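# Find amber-fault server and frame it, else park at charger

## Task

Check the servers along the aisle for one whose front display glows amber instead of blue. If such a server exists, finish in front of its cabinet, viewing it from the front, with that server at the precise centre of the head camera image, upright and not rolled sideways, sharply visible and with nothing blocking it. If no server shows amber, finish parked fully within the taped charging area, near the wall charger, with either the robot's front or its rear facing the charger. In both cases every object must be left where it began, nothing may be held, and the robot must not fall or finish tilted. At the end, once everything is still, the arms, hands and torso should touch nothing, and the base should touch no movable item such as a part, box, cart, lid or drawer.

## Robot and tools

Robot: a Rainbow Robotics RB-Y1 on a two-wheel drive base with two rear casters (base 0.66 m long, 0.58 m wide, front edge 0.10 m ahead of the wheel axle). It has a left and a right arm with grippers, a pan/tilt head, and a torso whose lower leg folds at ankle, knee and hip. The base can only drive straight or turn in place; it cannot strafe.

Frames: the base frame has its origin on the floor midway between the drive wheels, x forward, y left, z up. chest, left_hand and right_hand are reported in it; a hand point lies between its finger pads, fingers along -z, closing along x. Reported hand positions get less accurate at long reach. Odometry is the base frame at scene start; base_odometry counts wheel rotation only, so wheel slip looks like travel. Heading is positive to the left, range -3.142 to 3.142.

execute_actions: argument actions is a list holding one action object or none (empty list = just report state and images). Optional cameras lists names from head_camera, left_wrist_camera, right_wrist_camera, all; omitted/null/["all"] gives every camera, [] gives none; the pictures line gives image order. An action may contain:
- base: exactly one relative command from the current base position: translate_m (metres, -3 to 3, positive forward) or rotate_rad (radians, -3.2 to 3.2, positive counter-clockwise seen from above). A drive needing over 8.667 s at its top speed is refused.
- joints: a single dictionary of absolute joint targets by name, any subset, in radians (grippers in metres of opening). Ranges: torso_squat_rad 0 to 1.2 (bigger lowers chest); torso_shift_rad -0.3 to 0.6 (positive pushes hips forward); torso_pitch_rad -0.2 to 1.4 (positive bows forward); torso_yaw_rad -1.5 to 1.5 (positive left). Per arm (prefix left_ or right_): shoulder_pitch -2.356 to 2.356 (negative raises arm forward); shoulder_roll left 0 to 3.141, right -3.141 to 0 (away from body lifts outward); shoulder_yaw -2.094 to 2.094; elbow -2.617 to 0.01 (0 straight, negative bends); forearm_roll -3.141 to 3.141; wrist_pitch -1.57 to 1.919 (negative tips hand forward); hand_roll -2.705 to 2.705; gripper_m 0 to 0.1. head_pan_rad -0.523 to 0.523 (positive left, relative to chest); head_tilt_rad -0.35 to 1.57 (positive looks down). Joint tolerance for done is 0.02 rad (grippers 0.004 m).
- speeds: caps for this action only, translate_m 0.05 to 0.4 m/s, rotate_rad 0.1 to 1.509 rad/s (maximums are defaults).
- min_time_s: 0.1 to 8, minimum duration of each arm/head motion.
No action may exceed 15 s. Unknown keys or out-of-range numbers refuse the whole call with no motion. Torso combinations are also limited: squat+shift <= 1.52; squat-shift+pitch <= 1.57; shift+0.5pitch-0.4squat <= 0.7; shift+0.3pitch-0.5squat <= 0.39; breaking one leaves torso joints off_target. Joints or base left out of an action may keep pursuing an earlier target.

wait: seconds (0 to 10); commands nothing, returns state and images.

zoom_image: camera plus region [x0, y0, x1, y1] in pixels of that camera's latest full image, top-left origin, at most 504x504. Head images are 896x504; wrist images 644x364. Useful to judge display colour (amber vs blue).

finished_scene: scene number; ends the scene irreversibly and reports success, then may give a new task. A reply without any tool call ends everything.

Reading results: base_status and joint_status per motion: done (for the base: wheels turned the commanded amount, slip possible); off_target (settled away from target, may still push); limit_stop_at_<name> (a built-in limit intervened); contact_stop (torso or arm hit something firm); time_out; stopped_with_arm (torso halted because an arm contact-stopped); limit_stop_at_own_body (guard halted before self contact; move the arm and torso apart). A contact stop, time-out or stopped_with_arm halts the whole group (torso group, left arm group, right arm group) and those joints hold in place. "joint command not followed" with a cause line means the arm-collision check withheld targets; not_followed joints may be retried later. on_its_own lists uncommanded parts; "held at" is a target, not a position. After a stop, first back off the arm, then the torso, in separate actions. MOTOR HOT warns of heating; OVER-TEMPERATURE FAULT or a torque fault freezes the robot briefly and skips the rest of the call—resend targets afterwards. A result reporting a stop cancels later movement calls in the same reply.

Cameras: head_camera is the key one; centring a server means its image at about pixel (446, 254). Calibration lines give K and T_world_to_cam in the base frame, with small errors.

Avoid: driving into furniture (the base does not stop by itself and may keep pushing; the bent leg can protrude past the front edge), knocking or moving any object, arms striking or pressing each other, heavy loads far forward that tip the robot, and ending with arms, hands or torso in contact with anything. Arms and torso are slower than the head (arms 1 rad/s, squat/pitch 0.3, shift 0.15, yaw 0.6). The robot holds its last command while you think.

Each tool is called by a JSON object that holds its "fn" and its "kwargs".

## Session

{"fn": "execute_actions", "kwargs": {"actions": []}}

Scene clock: 0.00 s.
base_odometry: x=+0.000 y=+0.000 heading=+0.000 (m, m, rad; odometry frame)
base_status: not commanded
joint_positions: torso_squat_rad=+0.350 torso_shift_rad=+0.000 torso_pitch_rad=+0.001 torso_yaw_rad=-0.001 left_shoulder_pitch_rad=-0.019 left_shoulder_roll_rad=+0.001 left_shoulder_yaw_rad=-0.001 left_elbow_rad=-0.283 left_forearm_roll_rad=-0.020 left_wrist_pitch_rad=-0.010 left_hand_roll_rad=+0.041 left_gripper_m=+0.100 right_shoulder_pitch_rad=+0.037 right_shoulder_roll_rad=-0.001 right_shoulder_yaw_rad=-0.025 right_elbow_rad=-0.164 right_forearm_roll_rad=-0.012 right_wrist_pitch_rad=+0.009 right_hand_roll_rad=+0.014 right_gripper_m=+0.100 head_pan_rad=-0.001 head_tilt_rad=+0.401
joint_status: not commanded
chest: x=-0.2278 y=+0.0006 z=+1.2475 quat_wxyz=(+1.000, +0.000, +0.000, +0.000) (m; base frame)
left_hand: x=-0.0753 y=+0.2196 z=+0.5788 quat_wxyz=(+0.988, -0.002, -0.155, +0.006) (m; base frame)
right_hand: x=-0.1773 y=-0.2236 z=+0.5640 quat_wxyz=(+0.998, -0.003, -0.060, -0.018) (m; base frame)
pictures: head_camera, left_wrist_camera, right_wrist_camera
Images, in order (width x height): head_camera 896x504, left_wrist_camera 644x364, right_wrist_camera 644x364.

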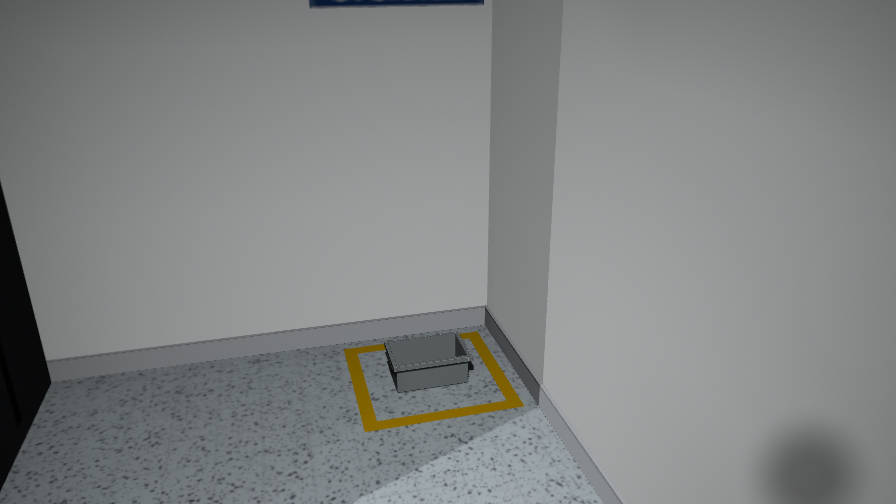

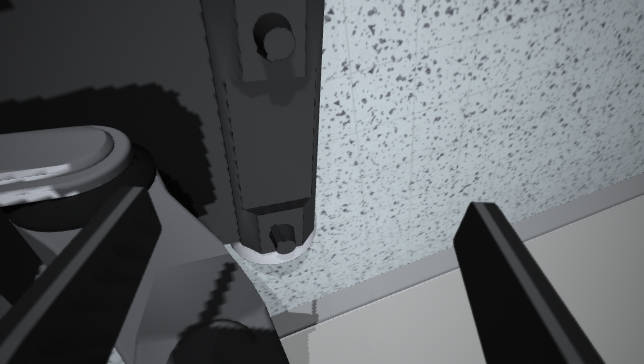

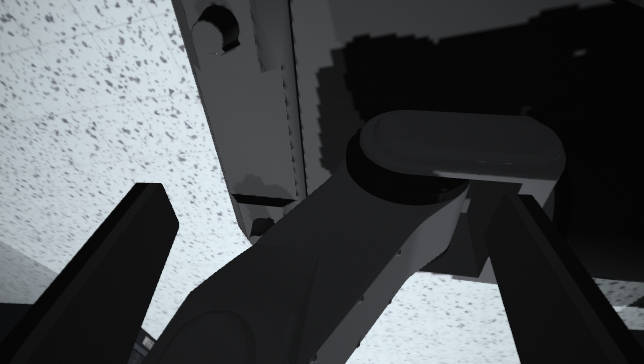

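{"fn": "execute_actions", "kwargs": {"actions": [{"joints":{"head_pan_rad":0.52,"head_tilt_rad":0.25,"torso_yaw_rad":0.5}}], "cameras": ["head_camera"]}}

{"fn": "execute_actions", "kwargs": {"actions": [{"joints":{"torso_yaw_rad":1.4}}], "cameras": ["head_camera"]}}

Scene clock: 2.20 s.
base_odometry: x=+0.000 y=+0.000 heading=+0.000 (m, m, rad; odometry frame)
base_status: not commanded
joint_positions: torso_squat_rad=+0.350 torso_shift_rad=+0.000 torso_pitch_rad=+0.001 torso_yaw_rad=+0.500 left_shoulder_pitch_rad=-0.019 left_shoulder_roll_rad=+0.001 left_shoulder_yaw_rad=-0.001 left_elbow_rad=-0.283 left_forearm_roll_rad=-0.020 left_wrist_pitch_rad=-0.010 left_hand_roll_rad=+0.041 left_gripper_m=+0.100 right_shoulder_pitch_rad=+0.037 right_shoulder_roll_rad=-0.001 right_shoulder_yaw_rad=-0.025 right_elbow_rad=-0.164 right_forearm_roll_rad=-0.012 right_wrist_pitch_rad=+0.009 right_hand_roll_rad=+0.014 right_gripper_m=+0.100 head_pan_rad=+0.520 head_tilt_rad=+0.250
joint_status: all done
chest: x=-0.2278 y=+0.0006 z=+1.2475 quat_wxyz=(+0.969, +0.000, +0.000, +0.247) (m; base frame)
left_hand: x=-0.1994 y=+0.2662 z=+0.5788 quat_wxyz=(+0.956, +0.036, -0.150, +0.251) (m; base frame)
right_hand: x=-0.0762 y=-0.1716 z=+0.5639 quat_wxyz=(+0.971, +0.012, -0.058, +0.230) (m; base frame)
pictures: head_camera
camera_calibration (this result's frames):
head_camera: T_world_to_cam=[[0.831389, -0.55563, -0.00826989, 0.19599], [-0.138372, -0.192587, -0.971475, 1.43603], [0.538187, 0.808818, -0.236999, 0.384517], [0, 0, 0, 1]] pos_world=[-0.17118, 0.0744537, 1.48781]
Images, in order (width x height): head_camera 896x504.

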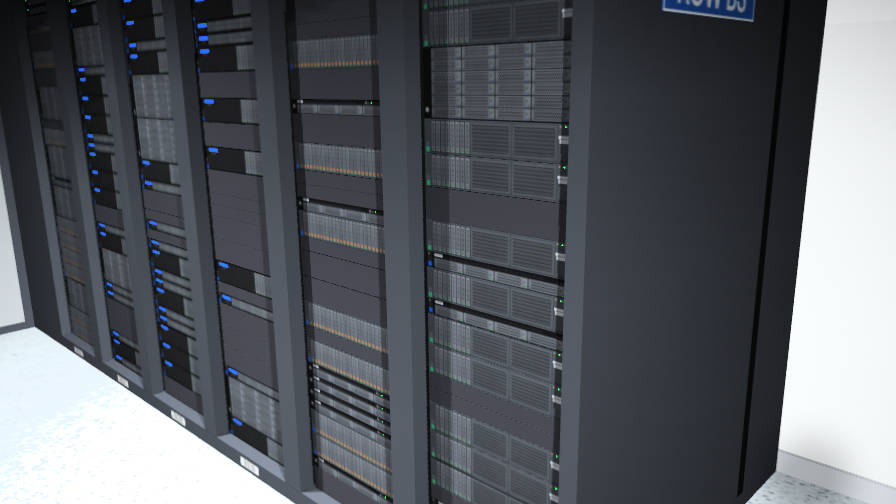

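Scene clock: 3.37 s.
base_odometry: x=+0.000 y=+0.000 heading=+0.000 (m, m, rad; odometry frame)
base_status: not commanded
joint_positions: torso_squat_rad=+0.350 torso_shift_rad=+0.000 torso_pitch_rad=+0.001 torso_yaw_rad=+0.837 left_shoulder_pitch_rad=-0.019 left_shoulder_roll_rad=+0.001 left_shoulder_yaw_rad=-0.001 left_elbow_rad=-0.283 left_forearm_roll_rad=-0.020 left_wrist_pitch_rad=-0.010 left_hand_roll_rad=+0.041 left_gripper_m=+0.100 right_shoulder_pitch_rad=+0.037 right_shoulder_roll_rad=-0.001 right_shoulder_yaw_rad=-0.025 right_elbow_rad=-0.164 right_forearm_roll_rad=-0.012 right_wrist_pitch_rad=+0.009 right_hand_roll_rad=+0.014 right_gripper_m=+0.100 head_pan_rad=+0.520 head_tilt_rad=+0.250
joint_status: torso_yaw_rad limit_stop_at_own_body (moved +0.337 of +0.900)
on_its_own: torso_yaw_rad is held at +0.836, not at your +1.400, since a limit_stop_at_own_body
chest: x=-0.2278 y=+0.0006 z=+1.2475 quat_wxyz=(+0.914, +0.000, +0.000, +0.406) (m; base frame)
left_hand: x=-0.2891 y=+0.2606 z=+0.5788 quat_wxyz=(+0.900, +0.061, -0.142, +0.407) (m; base frame)
right_hand: x=-0.0278 y=-0.1115 z=+0.5638 quat_wxyz=(+0.919, +0.022, -0.055, +0.389) (m; base frame)
pictures: head_camera
camera_calibration (this result's frames):
head_camera: T_world_to_cam=[[0.968229, -0.249918, -0.00859221, 0.22739], [-0.0672862, -0.227279, -0.971502, 1.45228], [0.240843, 0.941215, -0.236874, 0.316531], [0, 0, 0, 1]] pos_world=[-0.198681, 0.0889774, 1.48782]
Images, in order (width x height): head_camera 896x504.

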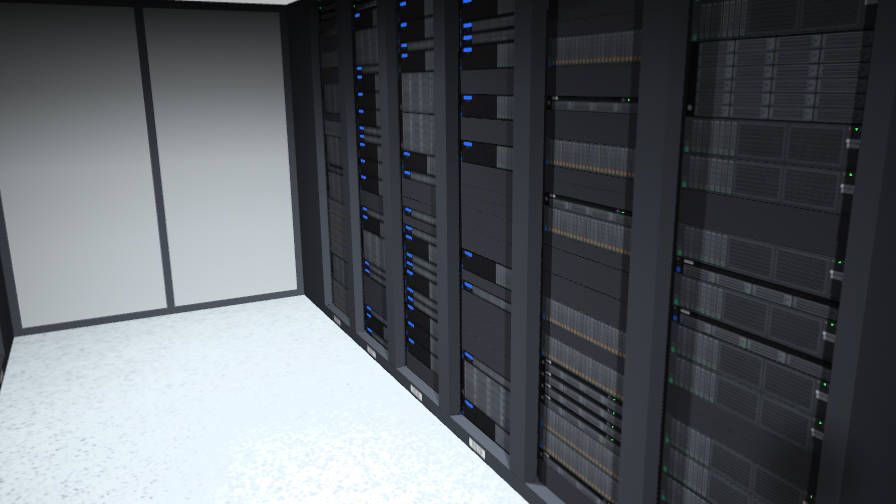

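{"fn": "execute_actions", "kwargs": {"actions": [{"base":{"rotate_rad":1.82},"joints":{"torso_yaw_rad":0.0,"head_pan_rad":0.0,"head_tilt_rad":0.1}}], "cameras": ["head_camera"]}}

Scene clock: 8.47 s.
base_odometry: x=+0.000 y=+0.000 heading=+1.820 (m, m, rad; odometry frame)
base_status: done
joint_positions: torso_squat_rad=+0.350 torso_shift_rad=+0.000 torso_pitch_rad=+0.001 torso_yaw_rad=+0.000 left_shoulder_pitch_rad=-0.019 left_shoulder_roll_rad=+0.001 left_shoulder_yaw_rad=-0.001 left_elbow_rad=-0.283 left_forearm_roll_rad=-0.020 left_wrist_pitch_rad=-0.010 left_hand_roll_rad=+0.041 left_gripper_m=+0.100 right_shoulder_pitch_rad=+0.037 right_shoulder_roll_rad=-0.001 right_shoulder_yaw_rad=-0.025 right_elbow_rad=-0.164 right_forearm_roll_rad=-0.012 right_wrist_pitch_rad=+0.009 right_hand_roll_rad=+0.014 right_gripper_m=+0.100 head_pan_rad=+0.000 head_tilt_rad=+0.100
joint_status: all done
chest: x=-0.2279 y=+0.0006 z=+1.2475 quat_wxyz=(+1.000, +0.000, +0.000, +0.000) (m; base frame)
left_hand: x=-0.0754 y=+0.2198 z=+0.5788 quat_wxyz=(+0.988, -0.002, -0.155, +0.006) (m; base frame)
right_hand: x=-0.1773 y=-0.2235 z=+0.5640 quat_wxyz=(+0.998, -0.003, -0.060, -0.018) (m; base frame)
pictures: head_camera
camera_calibration (this result's frames):
head_camera: T_world_to_cam=[[-0.036714, -0.999241, -0.0130051, 0.0164682], [-0.0883666, 0.0162091, -0.995956, 1.47994], [0.995411, -0.0354163, -0.0888947, 0.27193], [0, 0, 0, 1]] pos_world=[-0.139301, 0.00209802, 1.49834]
Images, in order (width x height): head_camera 896x504.

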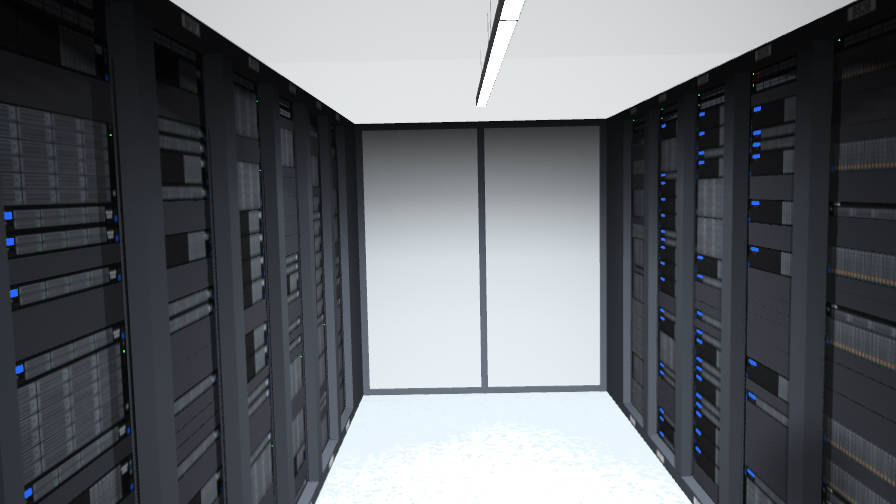

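{"fn": "zoom_image", "kwargs": {"camera": "head_camera", "region": [600, 60, 896, 504]}}

{"fn": "execute_actions", "kwargs": {"actions": [{"base":{"rotate_rad":-0.3},"joints":{"torso_yaw_rad":0.8,"head_pan_rad":0.3,"head_tilt_rad":0.2}}], "cameras": ["head_camera"]}}

{"fn": "execute_actions", "kwargs": {"actions": [{"base":{"translate_m":1.8},"joints":{"head_pan_rad":0.52}}], "cameras": ["head_camera"]}}

Region (600, 60, 896, 504) of head_camera's 896x504 image, scaled by 1.135, with more detail than that image has.

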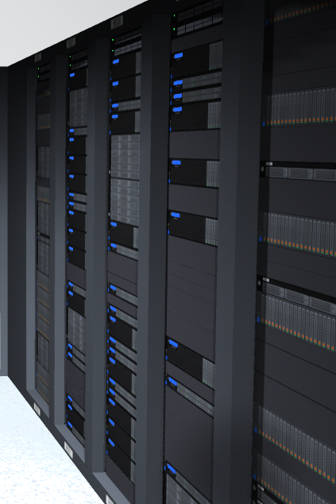

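Scene clock: 11.90 s.
base_odometry: x=+0.000 y=+0.000 heading=+1.521 (m, m, rad; odometry frame)
base_status: done
joint_positions: torso_squat_rad=+0.350 torso_shift_rad=+0.000 torso_pitch_rad=+0.001 torso_yaw_rad=+0.800 left_shoulder_pitch_rad=-0.019 left_shoulder_roll_rad=+0.001 left_shoulder_yaw_rad=-0.001 left_elbow_rad=-0.283 left_forearm_roll_rad=-0.020 left_wrist_pitch_rad=-0.010 left_hand_roll_rad=+0.041 left_gripper_m=+0.100 right_shoulder_pitch_rad=+0.037 right_shoulder_roll_rad=-0.001 right_shoulder_yaw_rad=-0.025 right_elbow_rad=-0.164 right_forearm_roll_rad=-0.012 right_wrist_pitch_rad=+0.009 right_hand_roll_rad=+0.014 right_gripper_m=+0.100 head_pan_rad=+0.300 head_tilt_rad=+0.200
joint_status: all done
chest: x=-0.2279 y=+0.0006 z=+1.2475 quat_wxyz=(+0.921, +0.000, +0.000, +0.389) (m; base frame)
left_hand: x=-0.2794 y=+0.2629 z=+0.5789 quat_wxyz=(+0.908, +0.059, -0.143, +0.391) (m; base frame)
right_hand: x=-0.0322 y=-0.1190 z=+0.5638 quat_wxyz=(+0.926, +0.021, -0.056, +0.372) (m; base frame)
pictures: head_camera
camera_calibration (this result's frames):
head_camera: T_world_to_cam=[[0.87334, -0.487003, -0.0102378, 0.212855], [-0.1004, -0.159401, -0.982095, 1.45937], [0.476652, 0.858731, -0.188106, 0.297756], [0, 0, 0, 1]] pos_world=[-0.1813, 0.0805941, 1.49143]
Images, in order (width x height): head_camera 896x504.

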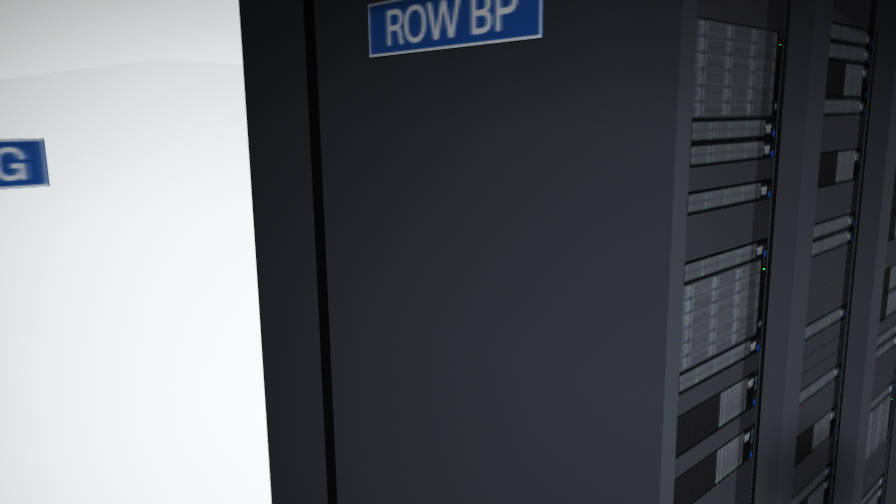

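Scene clock: 17.73 s.
base_odometry: x=+0.089 y=+1.798 heading=+1.522 (m, m, rad; odometry frame)
base_status: done
joint_positions: torso_squat_rad=+0.350 torso_shift_rad=+0.000 torso_pitch_rad=+0.001 torso_yaw_rad=+0.800 left_shoulder_pitch_rad=-0.019 left_shoulder_roll_rad=+0.001 left_shoulder_yaw_rad=-0.001 left_elbow_rad=-0.283 left_forearm_roll_rad=-0.020 left_wrist_pitch_rad=-0.010 left_hand_roll_rad=+0.041 left_gripper_m=+0.100 right_shoulder_pitch_rad=+0.037 right_shoulder_roll_rad=-0.001 right_shoulder_yaw_rad=-0.025 right_elbow_rad=-0.164 right_forearm_roll_rad=-0.012 right_wrist_pitch_rad=+0.009 right_hand_roll_rad=+0.014 right_gripper_m=+0.100 head_pan_rad=+0.520 head_tilt_rad=+0.200
joint_status: all done
chest: x=-0.2278 y=+0.0006 z=+1.2475 quat_wxyz=(+0.921, +0.000, +0.001, +0.389) (m; base frame)
left_hand: x=-0.2794 y=+0.2629 z=+0.5789 quat_wxyz=(+0.908, +0.059, -0.143, +0.391) (m; base frame)
right_hand: x=-0.0323 y=-0.1190 z=+0.5638 quat_wxyz=(+0.926, +0.021, -0.056, +0.372) (m; base frame)
pictures: head_camera
camera_calibration (this result's frames):
head_camera: T_world_to_cam=[[0.958566, -0.284671, -0.0106183, 0.228026], [-0.0635412, -0.177328, -0.982098, 1.46751], [0.277692, 0.942081, -0.188069, 0.254037], [0, 0, 0, 1]] pos_world=[-0.195875, 0.085821, 1.49144]
Images, in order (width x height): head_camera 896x504.

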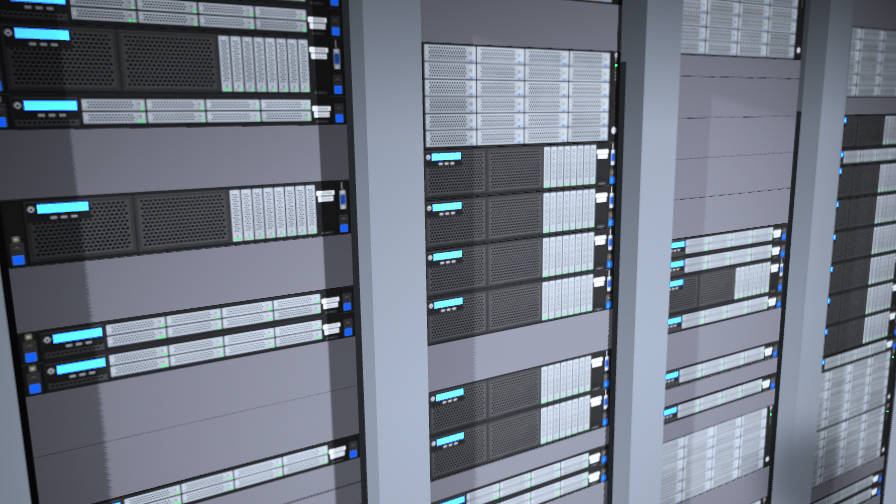

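Scan with tilt.

{"fn": "execute_actions", "kwargs": {"actions": [{"joints":{"head_tilt_rad":0.75}}], "cameras": ["head_camera"]}}

{"fn": "execute_actions", "kwargs": {"actions": [{"joints":{"head_tilt_rad":-0.3}}], "cameras": ["head_camera"]}}

Scene clock: 19.20 s.
base_odometry: x=+0.089 y=+1.798 heading=+1.522 (m, m, rad; odometry frame)
base_status: not commanded
joint_positions: torso_squat_rad=+0.350 torso_shift_rad=+0.000 torso_pitch_rad=+0.001 torso_yaw_rad=+0.800 left_shoulder_pitch_rad=-0.019 left_shoulder_roll_rad=+0.001 left_shoulder_yaw_rad=-0.001 left_elbow_rad=-0.283 left_forearm_roll_rad=-0.020 left_wrist_pitch_rad=-0.010 left_hand_roll_rad=+0.041 left_gripper_m=+0.100 right_shoulder_pitch_rad=+0.037 right_shoulder_roll_rad=-0.001 right_shoulder_yaw_rad=-0.025 right_elbow_rad=-0.164 right_forearm_roll_rad=-0.012 right_wrist_pitch_rad=+0.009 right_hand_roll_rad=+0.014 right_gripper_m=+0.100 head_pan_rad=+0.520 head_tilt_rad=+0.750
joint_status: all done
chest: x=-0.2278 y=+0.0006 z=+1.2475 quat_wxyz=(+0.921, +0.000, +0.001, +0.389) (m; base frame)
left_hand: x=-0.2794 y=+0.2629 z=+0.5789 quat_wxyz=(+0.908, +0.059, -0.143, +0.391) (m; base frame)
right_hand: x=-0.0323 y=-0.1190 z=+0.5638 quat_wxyz=(+0.926, +0.021, -0.056, +0.372) (m; base frame)
pictures: head_camera
camera_calibration (this result's frames):
head_camera: T_world_to_cam=[[0.958679, -0.284291, 0.0106613, 0.197251], [-0.183904, -0.647877, -0.739212, 1.09814], [0.217059, 0.706706, -0.673388, 0.947594], [0, 0, 0, 1]] pos_world=[-0.192832, 0.0978639, 1.44775]
Images, in order (width x height): head_camera 896x504.

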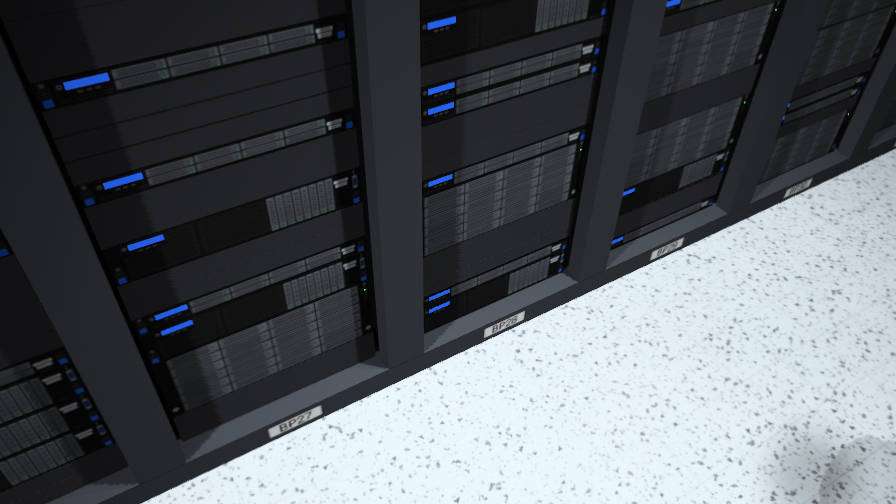

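Scene clock: 20.57 s.
base_odometry: x=+0.089 y=+1.798 heading=+1.522 (m, m, rad; odometry frame)
base_status: not commanded
joint_positions: torso_squat_rad=+0.350 torso_shift_rad=+0.000 torso_pitch_rad=+0.001 torso_yaw_rad=+0.800 left_shoulder_pitch_rad=-0.019 left_shoulder_roll_rad=+0.001 left_shoulder_yaw_rad=-0.001 left_elbow_rad=-0.283 left_forearm_roll_rad=-0.020 left_wrist_pitch_rad=-0.010 left_hand_roll_rad=+0.041 left_gripper_m=+0.100 right_shoulder_pitch_rad=+0.037 right_shoulder_roll_rad=-0.001 right_shoulder_yaw_rad=-0.025 right_elbow_rad=-0.164 right_forearm_roll_rad=-0.012 right_wrist_pitch_rad=+0.009 right_hand_roll_rad=+0.014 right_gripper_m=+0.100 head_pan_rad=+0.520 head_tilt_rad=-0.300
joint_status: all done
chest: x=-0.2278 y=+0.0006 z=+1.2475 quat_wxyz=(+0.921, +0.000, +0.001, +0.389) (m; base frame)
left_hand: x=-0.2794 y=+0.2629 z=+0.5789 quat_wxyz=(+0.908, +0.059, -0.143, +0.391) (m; base frame)
right_hand: x=-0.0323 y=-0.1190 z=+0.5638 quat_wxyz=(+0.926, +0.021, -0.056, +0.372) (m; base frame)
pictures: head_camera
camera_calibration (this result's frames):
head_camera: T_world_to_cam=[[0.960888, -0.275562, -0.0275568, 0.2529], [0.059039, 0.30105, -0.951779, 1.44174], [0.27057, 0.912926, 0.305544, -0.461535], [0, 0, 0, 1]] pos_world=[-0.20325, 0.0570007, 1.52021]
Images, in order (width x height): head_camera 896x504.

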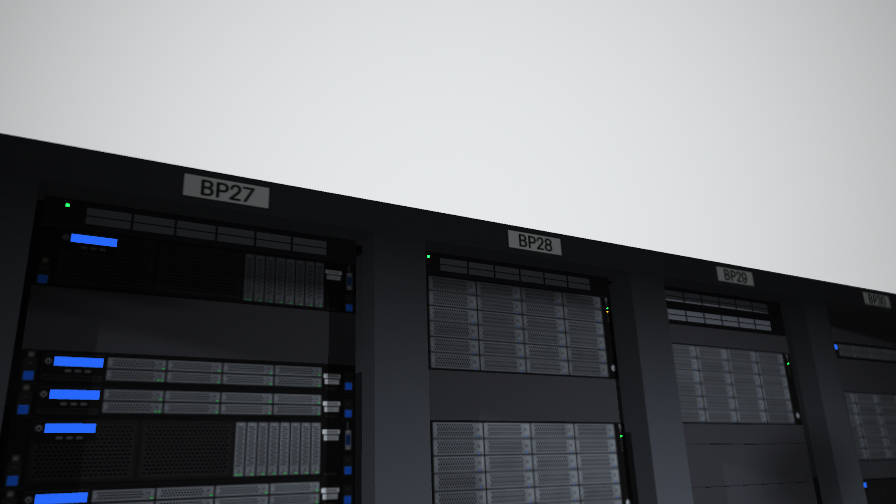

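{"fn": "execute_actions", "kwargs": {"actions": [{"base":{"rotate_rad":0.28},"joints":{"head_tilt_rad":0.65}}], "cameras": ["head_camera"]}}

{"fn": "execute_actions", "kwargs": {"actions": [{"base":{"translate_m":1.1},"joints":{"head_tilt_rad":0.1,"head_pan_rad":0.2}}], "cameras": ["head_camera"]}}

{"fn": "execute_actions", "kwargs": {"actions": [{"joints":{"head_tilt_rad":0.65}}], "cameras": ["head_camera"]}}

Scene clock: 23.27 s.
base_odometry: x=+0.089 y=+1.798 heading=+1.801 (m, m, rad; odometry frame)
base_status: done
joint_positions: torso_squat_rad=+0.350 torso_shift_rad=+0.000 torso_pitch_rad=+0.001 torso_yaw_rad=+0.800 left_shoulder_pitch_rad=-0.019 left_shoulder_roll_rad=+0.001 left_shoulder_yaw_rad=-0.001 left_elbow_rad=-0.283 left_forearm_roll_rad=-0.020 left_wrist_pitch_rad=-0.010 left_hand_roll_rad=+0.041 left_gripper_m=+0.100 right_shoulder_pitch_rad=+0.037 right_shoulder_roll_rad=-0.001 right_shoulder_yaw_rad=-0.025 right_elbow_rad=-0.164 right_forearm_roll_rad=-0.012 right_wrist_pitch_rad=+0.009 right_hand_roll_rad=+0.014 right_gripper_m=+0.100 head_pan_rad=+0.520 head_tilt_rad=+0.650
joint_status: all done
chest: x=-0.2278 y=+0.0006 z=+1.2475 quat_wxyz=(+0.921, +0.000, +0.001, +0.389) (m; base frame)
left_hand: x=-0.2794 y=+0.2629 z=+0.5789 quat_wxyz=(+0.908, +0.059, -0.143, +0.391) (m; base frame)
right_hand: x=-0.0323 y=-0.1190 z=+0.5638 quat_wxyz=(+0.926, +0.021, -0.056, +0.372) (m; base frame)
pictures: head_camera
camera_calibration (this result's frames):
head_camera: T_world_to_cam=[[0.95844, -0.285213, 0.00685225, 0.20272], [-0.1648, -0.573086, -0.802753, 1.19292], [0.232883, 0.768261, -0.596272, 0.83833], [0, 0, 0, 1]] pos_world=[-0.192934, 0.0974078, 1.4561]
Images, in order (width x height): head_camera 896x504.

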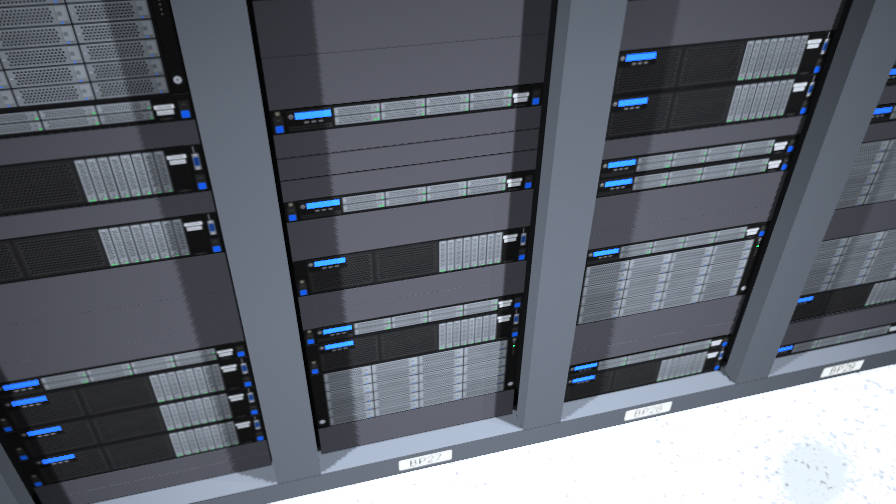

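Scene clock: 27.37 s.
base_odometry: x=-0.163 y=+2.869 heading=+1.802 (m, m, rad; odometry frame)
base_status: done
joint_positions: torso_squat_rad=+0.350 torso_shift_rad=+0.000 torso_pitch_rad=+0.001 torso_yaw_rad=+0.800 left_shoulder_pitch_rad=-0.019 left_shoulder_roll_rad=+0.001 left_shoulder_yaw_rad=-0.001 left_elbow_rad=-0.283 left_forearm_roll_rad=-0.020 left_wrist_pitch_rad=-0.010 left_hand_roll_rad=+0.041 left_gripper_m=+0.100 right_shoulder_pitch_rad=+0.037 right_shoulder_roll_rad=-0.001 right_shoulder_yaw_rad=-0.025 right_elbow_rad=-0.164 right_forearm_roll_rad=-0.012 right_wrist_pitch_rad=+0.009 right_hand_roll_rad=+0.014 right_gripper_m=+0.100 head_pan_rad=+0.200 head_tilt_rad=+0.100
joint_status: all done
chest: x=-0.2277 y=+0.0006 z=+1.2475 quat_wxyz=(+0.921, +0.000, +0.001, +0.389) (m; base frame)
left_hand: x=-0.2794 y=+0.2629 z=+0.5789 quat_wxyz=(+0.908, +0.059, -0.143, +0.391) (m; base frame)
right_hand: x=-0.0323 y=-0.1190 z=+0.5638 quat_wxyz=(+0.926, +0.021, -0.056, +0.372) (m; base frame)
pictures: head_camera
camera_calibration (this result's frames):
head_camera: T_world_to_cam=[[0.821008, -0.570744, -0.0140503, 0.208499], [-0.0624734, -0.0653504, -0.995905, 1.48588], [0.567489, 0.818523, -0.0893096, 0.174642], [0, 0, 0, 1]] pos_world=[-0.177459, 0.0731538, 1.49832]
Images, in order (width x height): head_camera 896x504.

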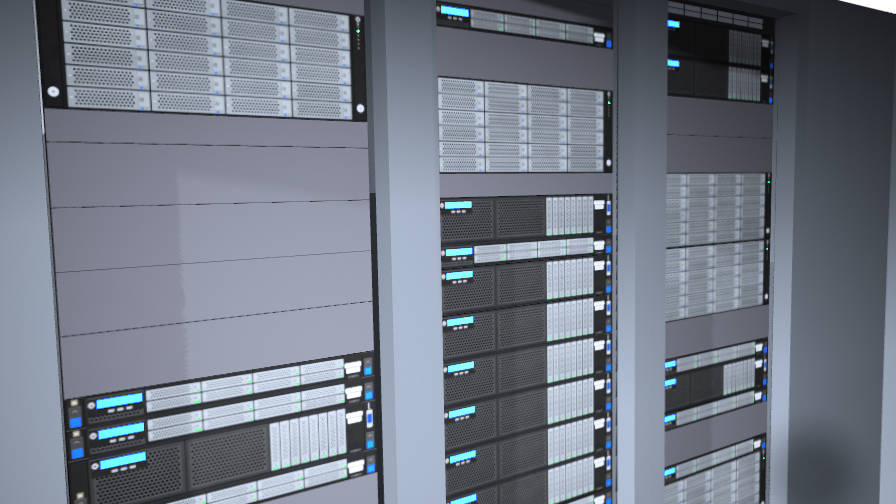

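Scene clock: 28.40 s.
base_odometry: x=-0.163 y=+2.869 heading=+1.802 (m, m, rad; odometry frame)
base_status: not commanded
joint_positions: torso_squat_rad=+0.350 torso_shift_rad=+0.000 torso_pitch_rad=+0.001 torso_yaw_rad=+0.800 left_shoulder_pitch_rad=-0.019 left_shoulder_roll_rad=+0.001 left_shoulder_yaw_rad=-0.001 left_elbow_rad=-0.283 left_forearm_roll_rad=-0.020 left_wrist_pitch_rad=-0.010 left_hand_roll_rad=+0.041 left_gripper_m=+0.100 right_shoulder_pitch_rad=+0.037 right_shoulder_roll_rad=-0.001 right_shoulder_yaw_rad=-0.025 right_elbow_rad=-0.164 right_forearm_roll_rad=-0.012 right_wrist_pitch_rad=+0.009 right_hand_roll_rad=+0.014 right_gripper_m=+0.100 head_pan_rad=+0.200 head_tilt_rad=+0.650
joint_status: all done
chest: x=-0.2278 y=+0.0006 z=+1.2475 quat_wxyz=(+0.921, +0.000, +0.001, +0.389) (m; base frame)
left_hand: x=-0.2794 y=+0.2629 z=+0.5789 quat_wxyz=(+0.908, +0.059, -0.143, +0.391) (m; base frame)
right_hand: x=-0.0323 y=-0.1190 z=+0.5638 quat_wxyz=(+0.926, +0.021, -0.056, +0.372) (m; base frame)
pictures: head_camera
camera_calibration (this result's frames):
head_camera: T_world_to_cam=[[0.820082, -0.572201, 0.00716315, 0.177631], [-0.336566, -0.492416, -0.802652, 1.15499], [0.462806, 0.65583, -0.596405, 0.889173], [0, 0, 0, 1]] pos_world=[-0.168457, 0.0872288, 1.45609]
Images, in order (width x height): head_camera 896x504.

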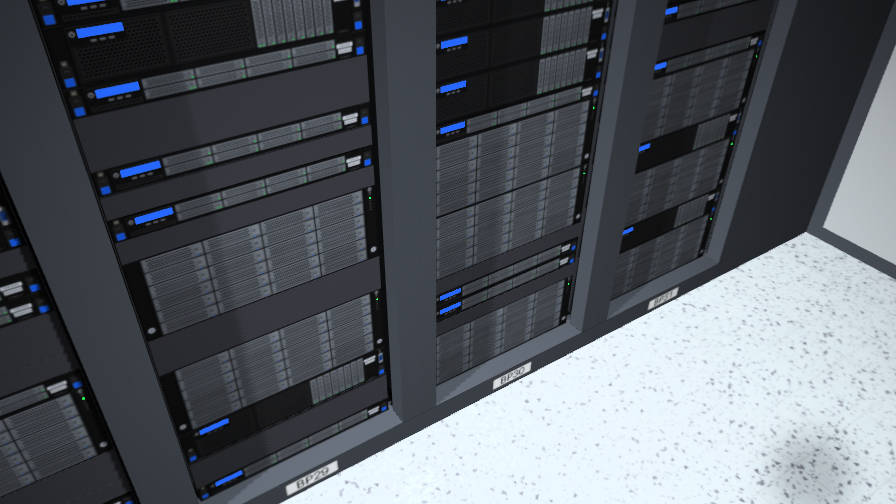

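{"fn": "execute_actions", "kwargs": {"actions": [{"base":{"translate_m":-2.0},"joints":{"head_tilt_rad":0.45,"head_pan_rad":0.3}}], "cameras": ["head_camera"]}}

{"fn": "execute_actions", "kwargs": {"actions": [{"joints":{"head_tilt_rad":-0.1}}], "cameras": ["head_camera"]}}

Scene clock: 35.70 s.
base_odometry: x=+0.296 y=+0.922 heading=+1.803 (m, m, rad; odometry frame)
base_status: done
joint_positions: torso_squat_rad=+0.350 torso_shift_rad=+0.000 torso_pitch_rad=+0.001 torso_yaw_rad=+0.800 left_shoulder_pitch_rad=-0.019 left_shoulder_roll_rad=+0.001 left_shoulder_yaw_rad=-0.001 left_elbow_rad=-0.283 left_forearm_roll_rad=-0.020 left_wrist_pitch_rad=-0.010 left_hand_roll_rad=+0.041 left_gripper_m=+0.100 right_shoulder_pitch_rad=+0.037 right_shoulder_roll_rad=-0.001 right_shoulder_yaw_rad=-0.025 right_elbow_rad=-0.164 right_forearm_roll_rad=-0.012 right_wrist_pitch_rad=+0.009 right_hand_roll_rad=+0.014 right_gripper_m=+0.100 head_pan_rad=+0.300 head_tilt_rad=+0.450
joint_status: all done
chest: x=-0.2278 y=+0.0006 z=+1.2475 quat_wxyz=(+0.921, +0.000, +0.000, +0.389) (m; base frame)
left_hand: x=-0.2793 y=+0.2629 z=+0.5789 quat_wxyz=(+0.908, +0.059, -0.143, +0.391) (m; base frame)
right_hand: x=-0.0323 y=-0.1190 z=+0.5638 quat_wxyz=(+0.926, +0.021, -0.056, +0.372) (m; base frame)
pictures: head_camera
camera_calibration (this result's frames):
head_camera: T_world_to_cam=[[0.872762, -0.488145, -0.000634897, 0.198775], [-0.208042, -0.370784, -0.905118, 1.32858], [0.441594, 0.790085, -0.425161, 0.634587], [0, 0, 0, 1]] pos_world=[-0.177313, 0.0882689, 1.47245]
Images, in order (width x height): head_camera 896x504.

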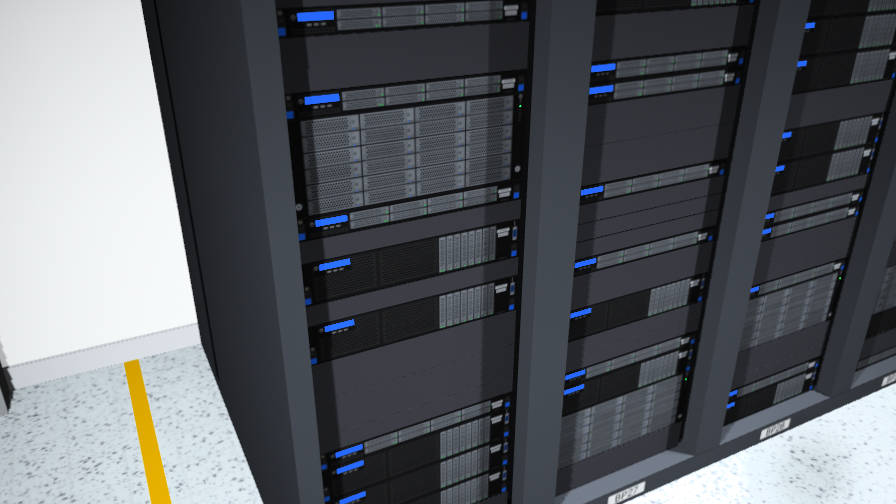

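Scene clock: 36.73 s.
base_odometry: x=+0.296 y=+0.922 heading=+1.803 (m, m, rad; odometry frame)
base_status: not commanded
joint_positions: torso_squat_rad=+0.350 torso_shift_rad=+0.000 torso_pitch_rad=+0.001 torso_yaw_rad=+0.800 left_shoulder_pitch_rad=-0.019 left_shoulder_roll_rad=+0.001 left_shoulder_yaw_rad=-0.001 left_elbow_rad=-0.283 left_forearm_roll_rad=-0.020 left_wrist_pitch_rad=-0.010 left_hand_roll_rad=+0.041 left_gripper_m=+0.100 right_shoulder_pitch_rad=+0.037 right_shoulder_roll_rad=-0.001 right_shoulder_yaw_rad=-0.025 right_elbow_rad=-0.164 right_forearm_roll_rad=-0.012 right_wrist_pitch_rad=+0.009 right_hand_roll_rad=+0.014 right_gripper_m=+0.100 head_pan_rad=+0.300 head_tilt_rad=-0.100
joint_status: all done
chest: x=-0.2278 y=+0.0006 z=+1.2475 quat_wxyz=(+0.921, +0.000, +0.000, +0.389) (m; base frame)
left_hand: x=-0.2793 y=+0.2629 z=+0.5789 quat_wxyz=(+0.908, +0.059, -0.143, +0.391) (m; base frame)
right_hand: x=-0.0323 y=-0.1190 z=+0.5638 quat_wxyz=(+0.926, +0.021, -0.056, +0.372) (m; base frame)
pictures: head_camera
camera_calibration (this result's frames):
head_camera: T_world_to_cam=[[0.875434, -0.482878, -0.0210723, 0.22884], [0.0349607, 0.106745, -0.993672, 1.50048], [0.482072, 0.869157, 0.11033, -0.133286], [0, 0, 0, 1]] pos_world=[-0.188539, 0.0661798, 1.51052]
Images, in order (width x height): head_camera 896x504.

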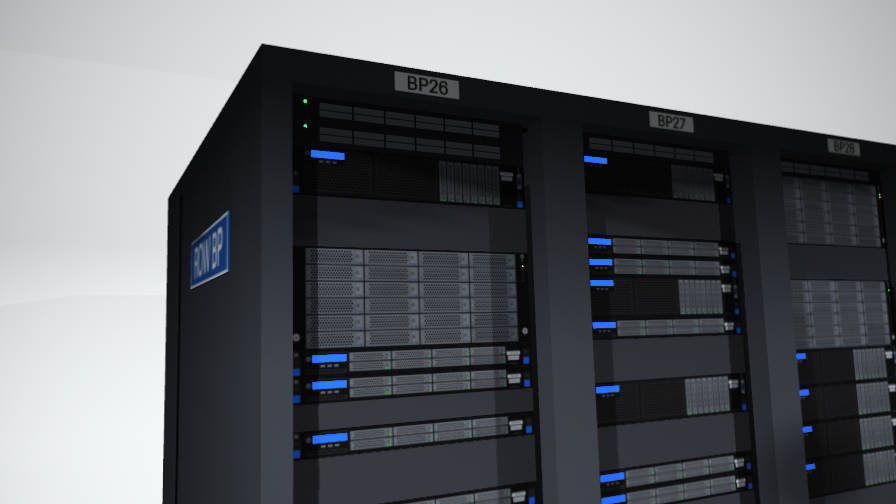

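{"fn": "execute_actions", "kwargs": {"actions": [{"base":{"translate_m":-0.7},"joints":{"head_tilt_rad":0.55,"head_pan_rad":0.52}}], "cameras": ["head_camera"]}}

Scene clock: 40.90 s.
base_odometry: x=+0.458 y=+0.241 heading=+1.804 (m, m, rad; odometry frame)
base_status: done
joint_positions: torso_squat_rad=+0.350 torso_shift_rad=+0.000 torso_pitch_rad=+0.001 torso_yaw_rad=+0.800 left_shoulder_pitch_rad=-0.019 left_shoulder_roll_rad=+0.001 left_shoulder_yaw_rad=-0.001 left_elbow_rad=-0.283 left_forearm_roll_rad=-0.020 left_wrist_pitch_rad=-0.010 left_hand_roll_rad=+0.041 left_gripper_m=+0.100 right_shoulder_pitch_rad=+0.037 right_shoulder_roll_rad=-0.001 right_shoulder_yaw_rad=-0.025 right_elbow_rad=-0.164 right_forearm_roll_rad=-0.012 right_wrist_pitch_rad=+0.009 right_hand_roll_rad=+0.014 right_gripper_m=+0.100 head_pan_rad=+0.520 head_tilt_rad=+0.550
joint_status: all done
chest: x=-0.2278 y=+0.0006 z=+1.2475 quat_wxyz=(+0.921, +0.000, +0.000, +0.389) (m; base frame)
left_hand: x=-0.2793 y=+0.2629 z=+0.5789 quat_wxyz=(+0.908, +0.059, -0.143, +0.391) (m; base frame)
right_hand: x=-0.0322 y=-0.1190 z=+0.5638 quat_wxyz=(+0.926, +0.021, -0.056, +0.372) (m; base frame)
pictures: head_camera
camera_calibration (this result's frames):
head_camera: T_world_to_cam=[[0.958299, -0.285752, 0.00307356, 0.208233], [-0.144124, -0.492567, -0.858258, 1.27632], [0.246763, 0.822024, -0.51321, 0.720153], [0, 0, 0, 1]] pos_world=[-0.193307, 0.0961947, 1.46436]
Images, in order (width x height): head_camera 896x504.

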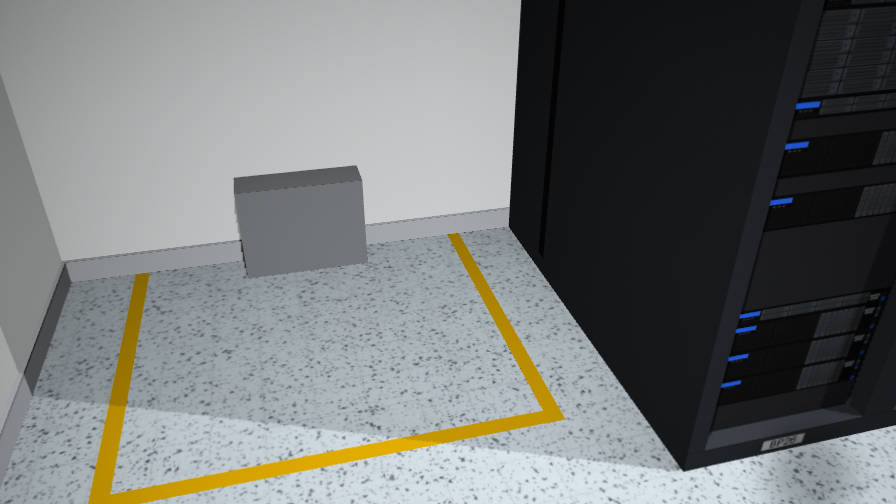

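{"fn": "execute_actions", "kwargs": {"actions": [{"base":{"translate_m":-0.12}}], "cameras": []}}

{"fn": "execute_actions", "kwargs": {"actions": [{"base":{"rotate_rad":1.56},"joints":{"head_tilt_rad":0.6,"head_pan_rad":0.04,"torso_yaw_rad":0}}], "cameras": ["head_camera"]}}

Scene clock: 43.77 s.
base_odometry: x=+0.485 y=+0.124 heading=+1.804 (m, m, rad; odometry frame)
base_status: done
joint_positions: torso_squat_rad=+0.350 torso_shift_rad=+0.000 torso_pitch_rad=+0.001 torso_yaw_rad=+0.800 left_shoulder_pitch_rad=-0.019 left_shoulder_roll_rad=+0.001 left_shoulder_yaw_rad=-0.001 left_elbow_rad=-0.283 left_forearm_roll_rad=-0.020 left_wrist_pitch_rad=-0.010 left_hand_roll_rad=+0.041 left_gripper_m=+0.100 right_shoulder_pitch_rad=+0.037 right_shoulder_roll_rad=-0.001 right_shoulder_yaw_rad=-0.025 right_elbow_rad=-0.164 right_forearm_roll_rad=-0.012 right_wrist_pitch_rad=+0.009 right_hand_roll_rad=+0.014 right_gripper_m=+0.100 head_pan_rad=+0.520 head_tilt_rad=+0.550
joint_status: not commanded
chest: x=-0.2278 y=+0.0006 z=+1.2475 quat_wxyz=(+0.921, +0.000, +0.000, +0.389) (m; base frame)
left_hand: x=-0.2793 y=+0.2629 z=+0.5789 quat_wxyz=(+0.908, +0.059, -0.143, +0.391) (m; base frame)
right_hand: x=-0.0323 y=-0.1190 z=+0.5638 quat_wxyz=(+0.926, +0.021, -0.056, +0.372) (m; base frame)
pictures: none
No camera images: the call's "cameras" was empty. Leave "cameras" out to get every camera's image.

Scene clock: 47.63 s.
base_odometry: x=+0.485 y=+0.124 heading=-2.919 (m, m, rad; odometry frame)
base_status: done
joint_positions: torso_squat_rad=+0.350 torso_shift_rad=+0.000 torso_pitch_rad=+0.001 torso_yaw_rad=+0.000 left_shoulder_pitch_rad=-0.019 left_shoulder_roll_rad=+0.001 left_shoulder_yaw_rad=-0.001 left_elbow_rad=-0.283 left_forearm_roll_rad=-0.020 left_wrist_pitch_rad=-0.010 left_hand_roll_rad=+0.041 left_gripper_m=+0.100 right_shoulder_pitch_rad=+0.037 right_shoulder_roll_rad=-0.001 right_shoulder_yaw_rad=-0.025 right_elbow_rad=-0.164 right_forearm_roll_rad=-0.012 right_wrist_pitch_rad=+0.009 right_hand_roll_rad=+0.014 right_gripper_m=+0.100 head_pan_rad=+0.040 head_tilt_rad=+0.600
joint_status: all done
chest: x=-0.2279 y=+0.0006 z=+1.2475 quat_wxyz=(+1.000, +0.000, +0.000, +0.000) (m; base frame)
left_hand: x=-0.0753 y=+0.2197 z=+0.5788 quat_wxyz=(+0.988, -0.002, -0.155, +0.006) (m; base frame)
right_hand: x=-0.1773 y=-0.2235 z=+0.5640 quat_wxyz=(+0.998, -0.003, -0.060, -0.018) (m; base frame)
pictures: head_camera
camera_calibration (this result's frames):
head_camera: T_world_to_cam=[[0.00121305, -0.99998, 0.00623953, -0.00358479], [-0.555286, -0.00586274, -0.831639, 1.14603], [0.831659, -0.0024559, -0.555282, 0.913329], [0, 0, 0, 1]] pos_world=[-0.123198, 0.00537722, 1.46026]
Images, in order (width x height): head_camera 896x504.

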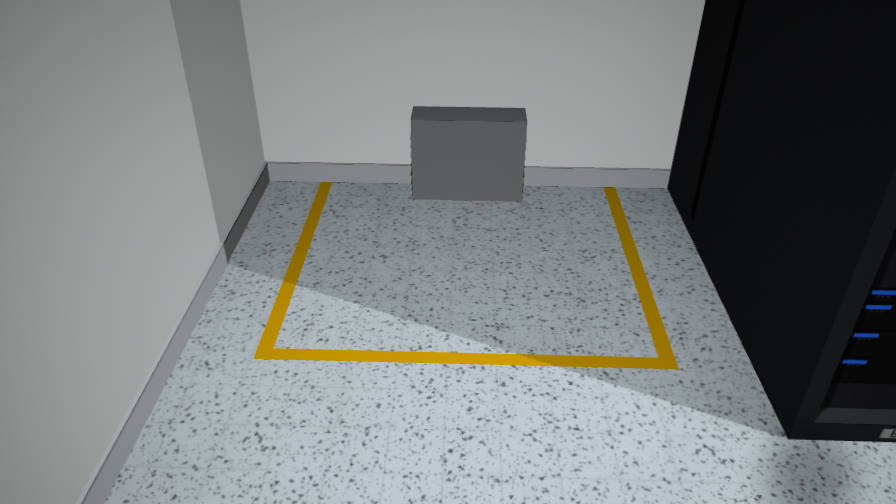

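{"fn": "execute_actions", "kwargs": {"actions": [{"base":{"rotate_rad":-0.035}}], "cameras": []}}

{"fn": "execute_actions", "kwargs": {"actions": [{"base":{"translate_m":2.25},"joints":{"head_tilt_rad":1.4}}]}}

Scene clock: 49.03 s.
base_odometry: x=+0.485 y=+0.124 heading=-2.954 (m, m, rad; odometry frame)
base_status: done
joint_positions: torso_squat_rad=+0.350 torso_shift_rad=+0.000 torso_pitch_rad=+0.001 torso_yaw_rad=+0.000 left_shoulder_pitch_rad=-0.019 left_shoulder_roll_rad=+0.001 left_shoulder_yaw_rad=-0.001 left_elbow_rad=-0.283 left_forearm_roll_rad=-0.020 left_wrist_pitch_rad=-0.010 left_hand_roll_rad=+0.041 left_gripper_m=+0.100 right_shoulder_pitch_rad=+0.037 right_shoulder_roll_rad=-0.001 right_shoulder_yaw_rad=-0.025 right_elbow_rad=-0.164 right_forearm_roll_rad=-0.012 right_wrist_pitch_rad=+0.009 right_hand_roll_rad=+0.014 right_gripper_m=+0.100 head_pan_rad=+0.040 head_tilt_rad=+0.600
joint_status: not commanded
chest: x=-0.2278 y=+0.0006 z=+1.2475 quat_wxyz=(+1.000, +0.000, +0.000, +0.000) (m; base frame)
left_hand: x=-0.0753 y=+0.2198 z=+0.5788 quat_wxyz=(+0.988, -0.002, -0.155, +0.006) (m; base frame)
right_hand: x=-0.1773 y=-0.2235 z=+0.5640 quat_wxyz=(+0.998, -0.003, -0.060, -0.018) (m; base frame)
pictures: none
No camera images: the call's "cameras" was empty. Leave "cameras" out to get every camera's image.

Scene clock: 56.00 s.
base_odometry: x=-1.725 y=-0.297 heading=-2.953 (m, m, rad; odometry frame)
base_status: done
joint_positions: torso_squat_rad=+0.350 torso_shift_rad=+0.000 torso_pitch_rad=+0.001 torso_yaw_rad=+0.000 left_shoulder_pitch_rad=-0.019 left_shoulder_roll_rad=+0.001 left_shoulder_yaw_rad=-0.001 left_elbow_rad=-0.283 left_forearm_roll_rad=-0.020 left_wrist_pitch_rad=-0.010 left_hand_roll_rad=+0.041 left_gripper_m=+0.100 right_shoulder_pitch_rad=+0.037 right_shoulder_roll_rad=-0.001 right_shoulder_yaw_rad=-0.025 right_elbow_rad=-0.164 right_forearm_roll_rad=-0.012 right_wrist_pitch_rad=+0.009 right_hand_roll_rad=+0.014 right_gripper_m=+0.100 head_pan_rad=+0.040 head_tilt_rad=+1.400
joint_status: all done
chest: x=-0.2278 y=+0.0006 z=+1.2475 quat_wxyz=(+1.000, +0.000, +0.000, +0.000) (m; base frame)
left_hand: x=-0.0753 y=+0.2197 z=+0.5788 quat_wxyz=(+0.988, -0.002, -0.155, +0.006) (m; base frame)
right_hand: x=-0.1771 y=-0.2235 z=+0.5640 quat_wxyz=(+0.998, -0.003, -0.060, -0.018) (m; base frame)
pictures: head_camera, left_wrist_camera, right_wrist_camera
camera_calibration (this result's frames):
head_camera: T_world_to_cam=[[0.0169792, -0.999331, 0.0323977, -0.0381602], [-0.983198, -0.0225775, -0.18114, 0.116456], [0.18175, -0.0287777, -0.982924, 1.39867], [0, 0, 0, 1]] pos_world=[-0.13906, 0.00474513, 1.39712]
left_wrist_camera: T_world_to_cam=[[0.952935, 0.0339049, 0.301273, -0.112134], [-0.170539, -0.761657, 0.625136, -0.177114], [0.250662, -0.647093, -0.720027, 0.666221], [0, 0, 0, 1]] pos_world=[-0.0903448, 0.300008, 0.624201]
right_wrist_camera: T_world_to_cam=[[-0.983567, 0.0417082, -0.175659, -0.0649142], [-0.0857238, 0.748394, 0.657692, -0.187949], [0.158893, 0.661942, -0.73252, 0.675467], [0, 0, 0, 1]] pos_world=[-0.187286, -0.303753, 0.607003]
Images, in order (width x height): head_camera 896x504, left_wrist_camera 644x364, right_wrist_camera 644x364.

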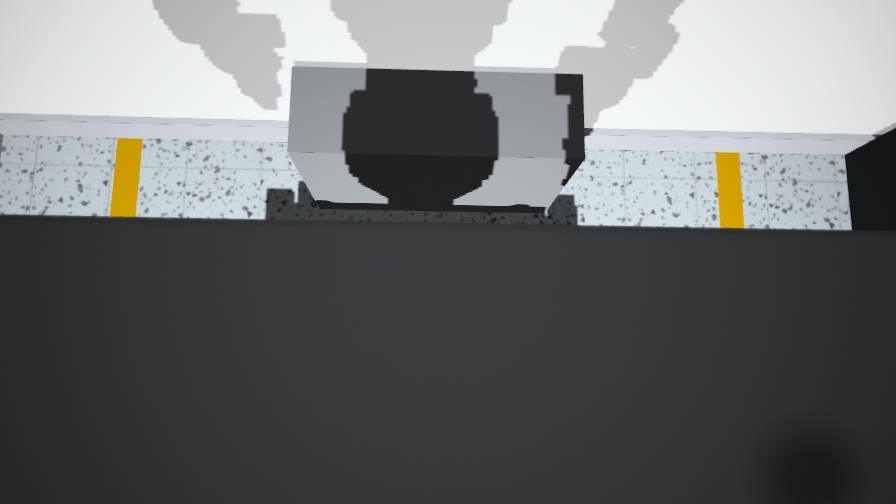

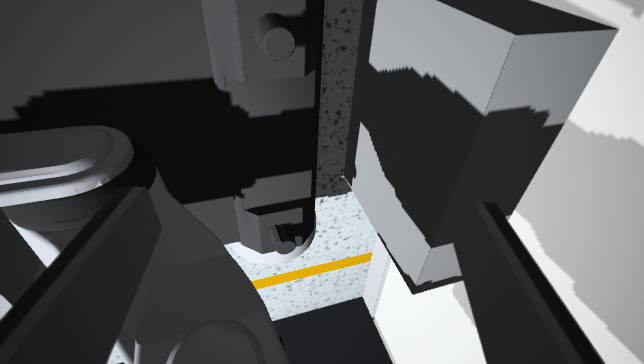

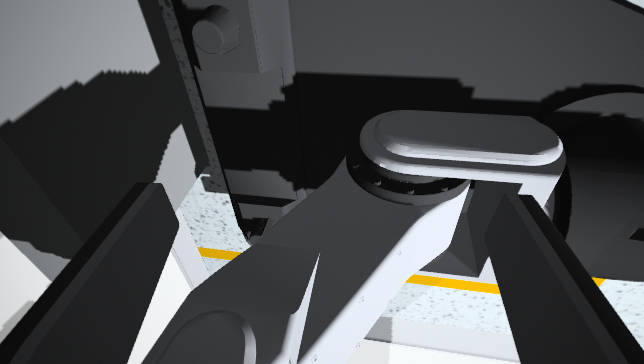

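{"fn": "finished_scene", "kwargs": {"scene": 1}}

The scene is finished: the task was done.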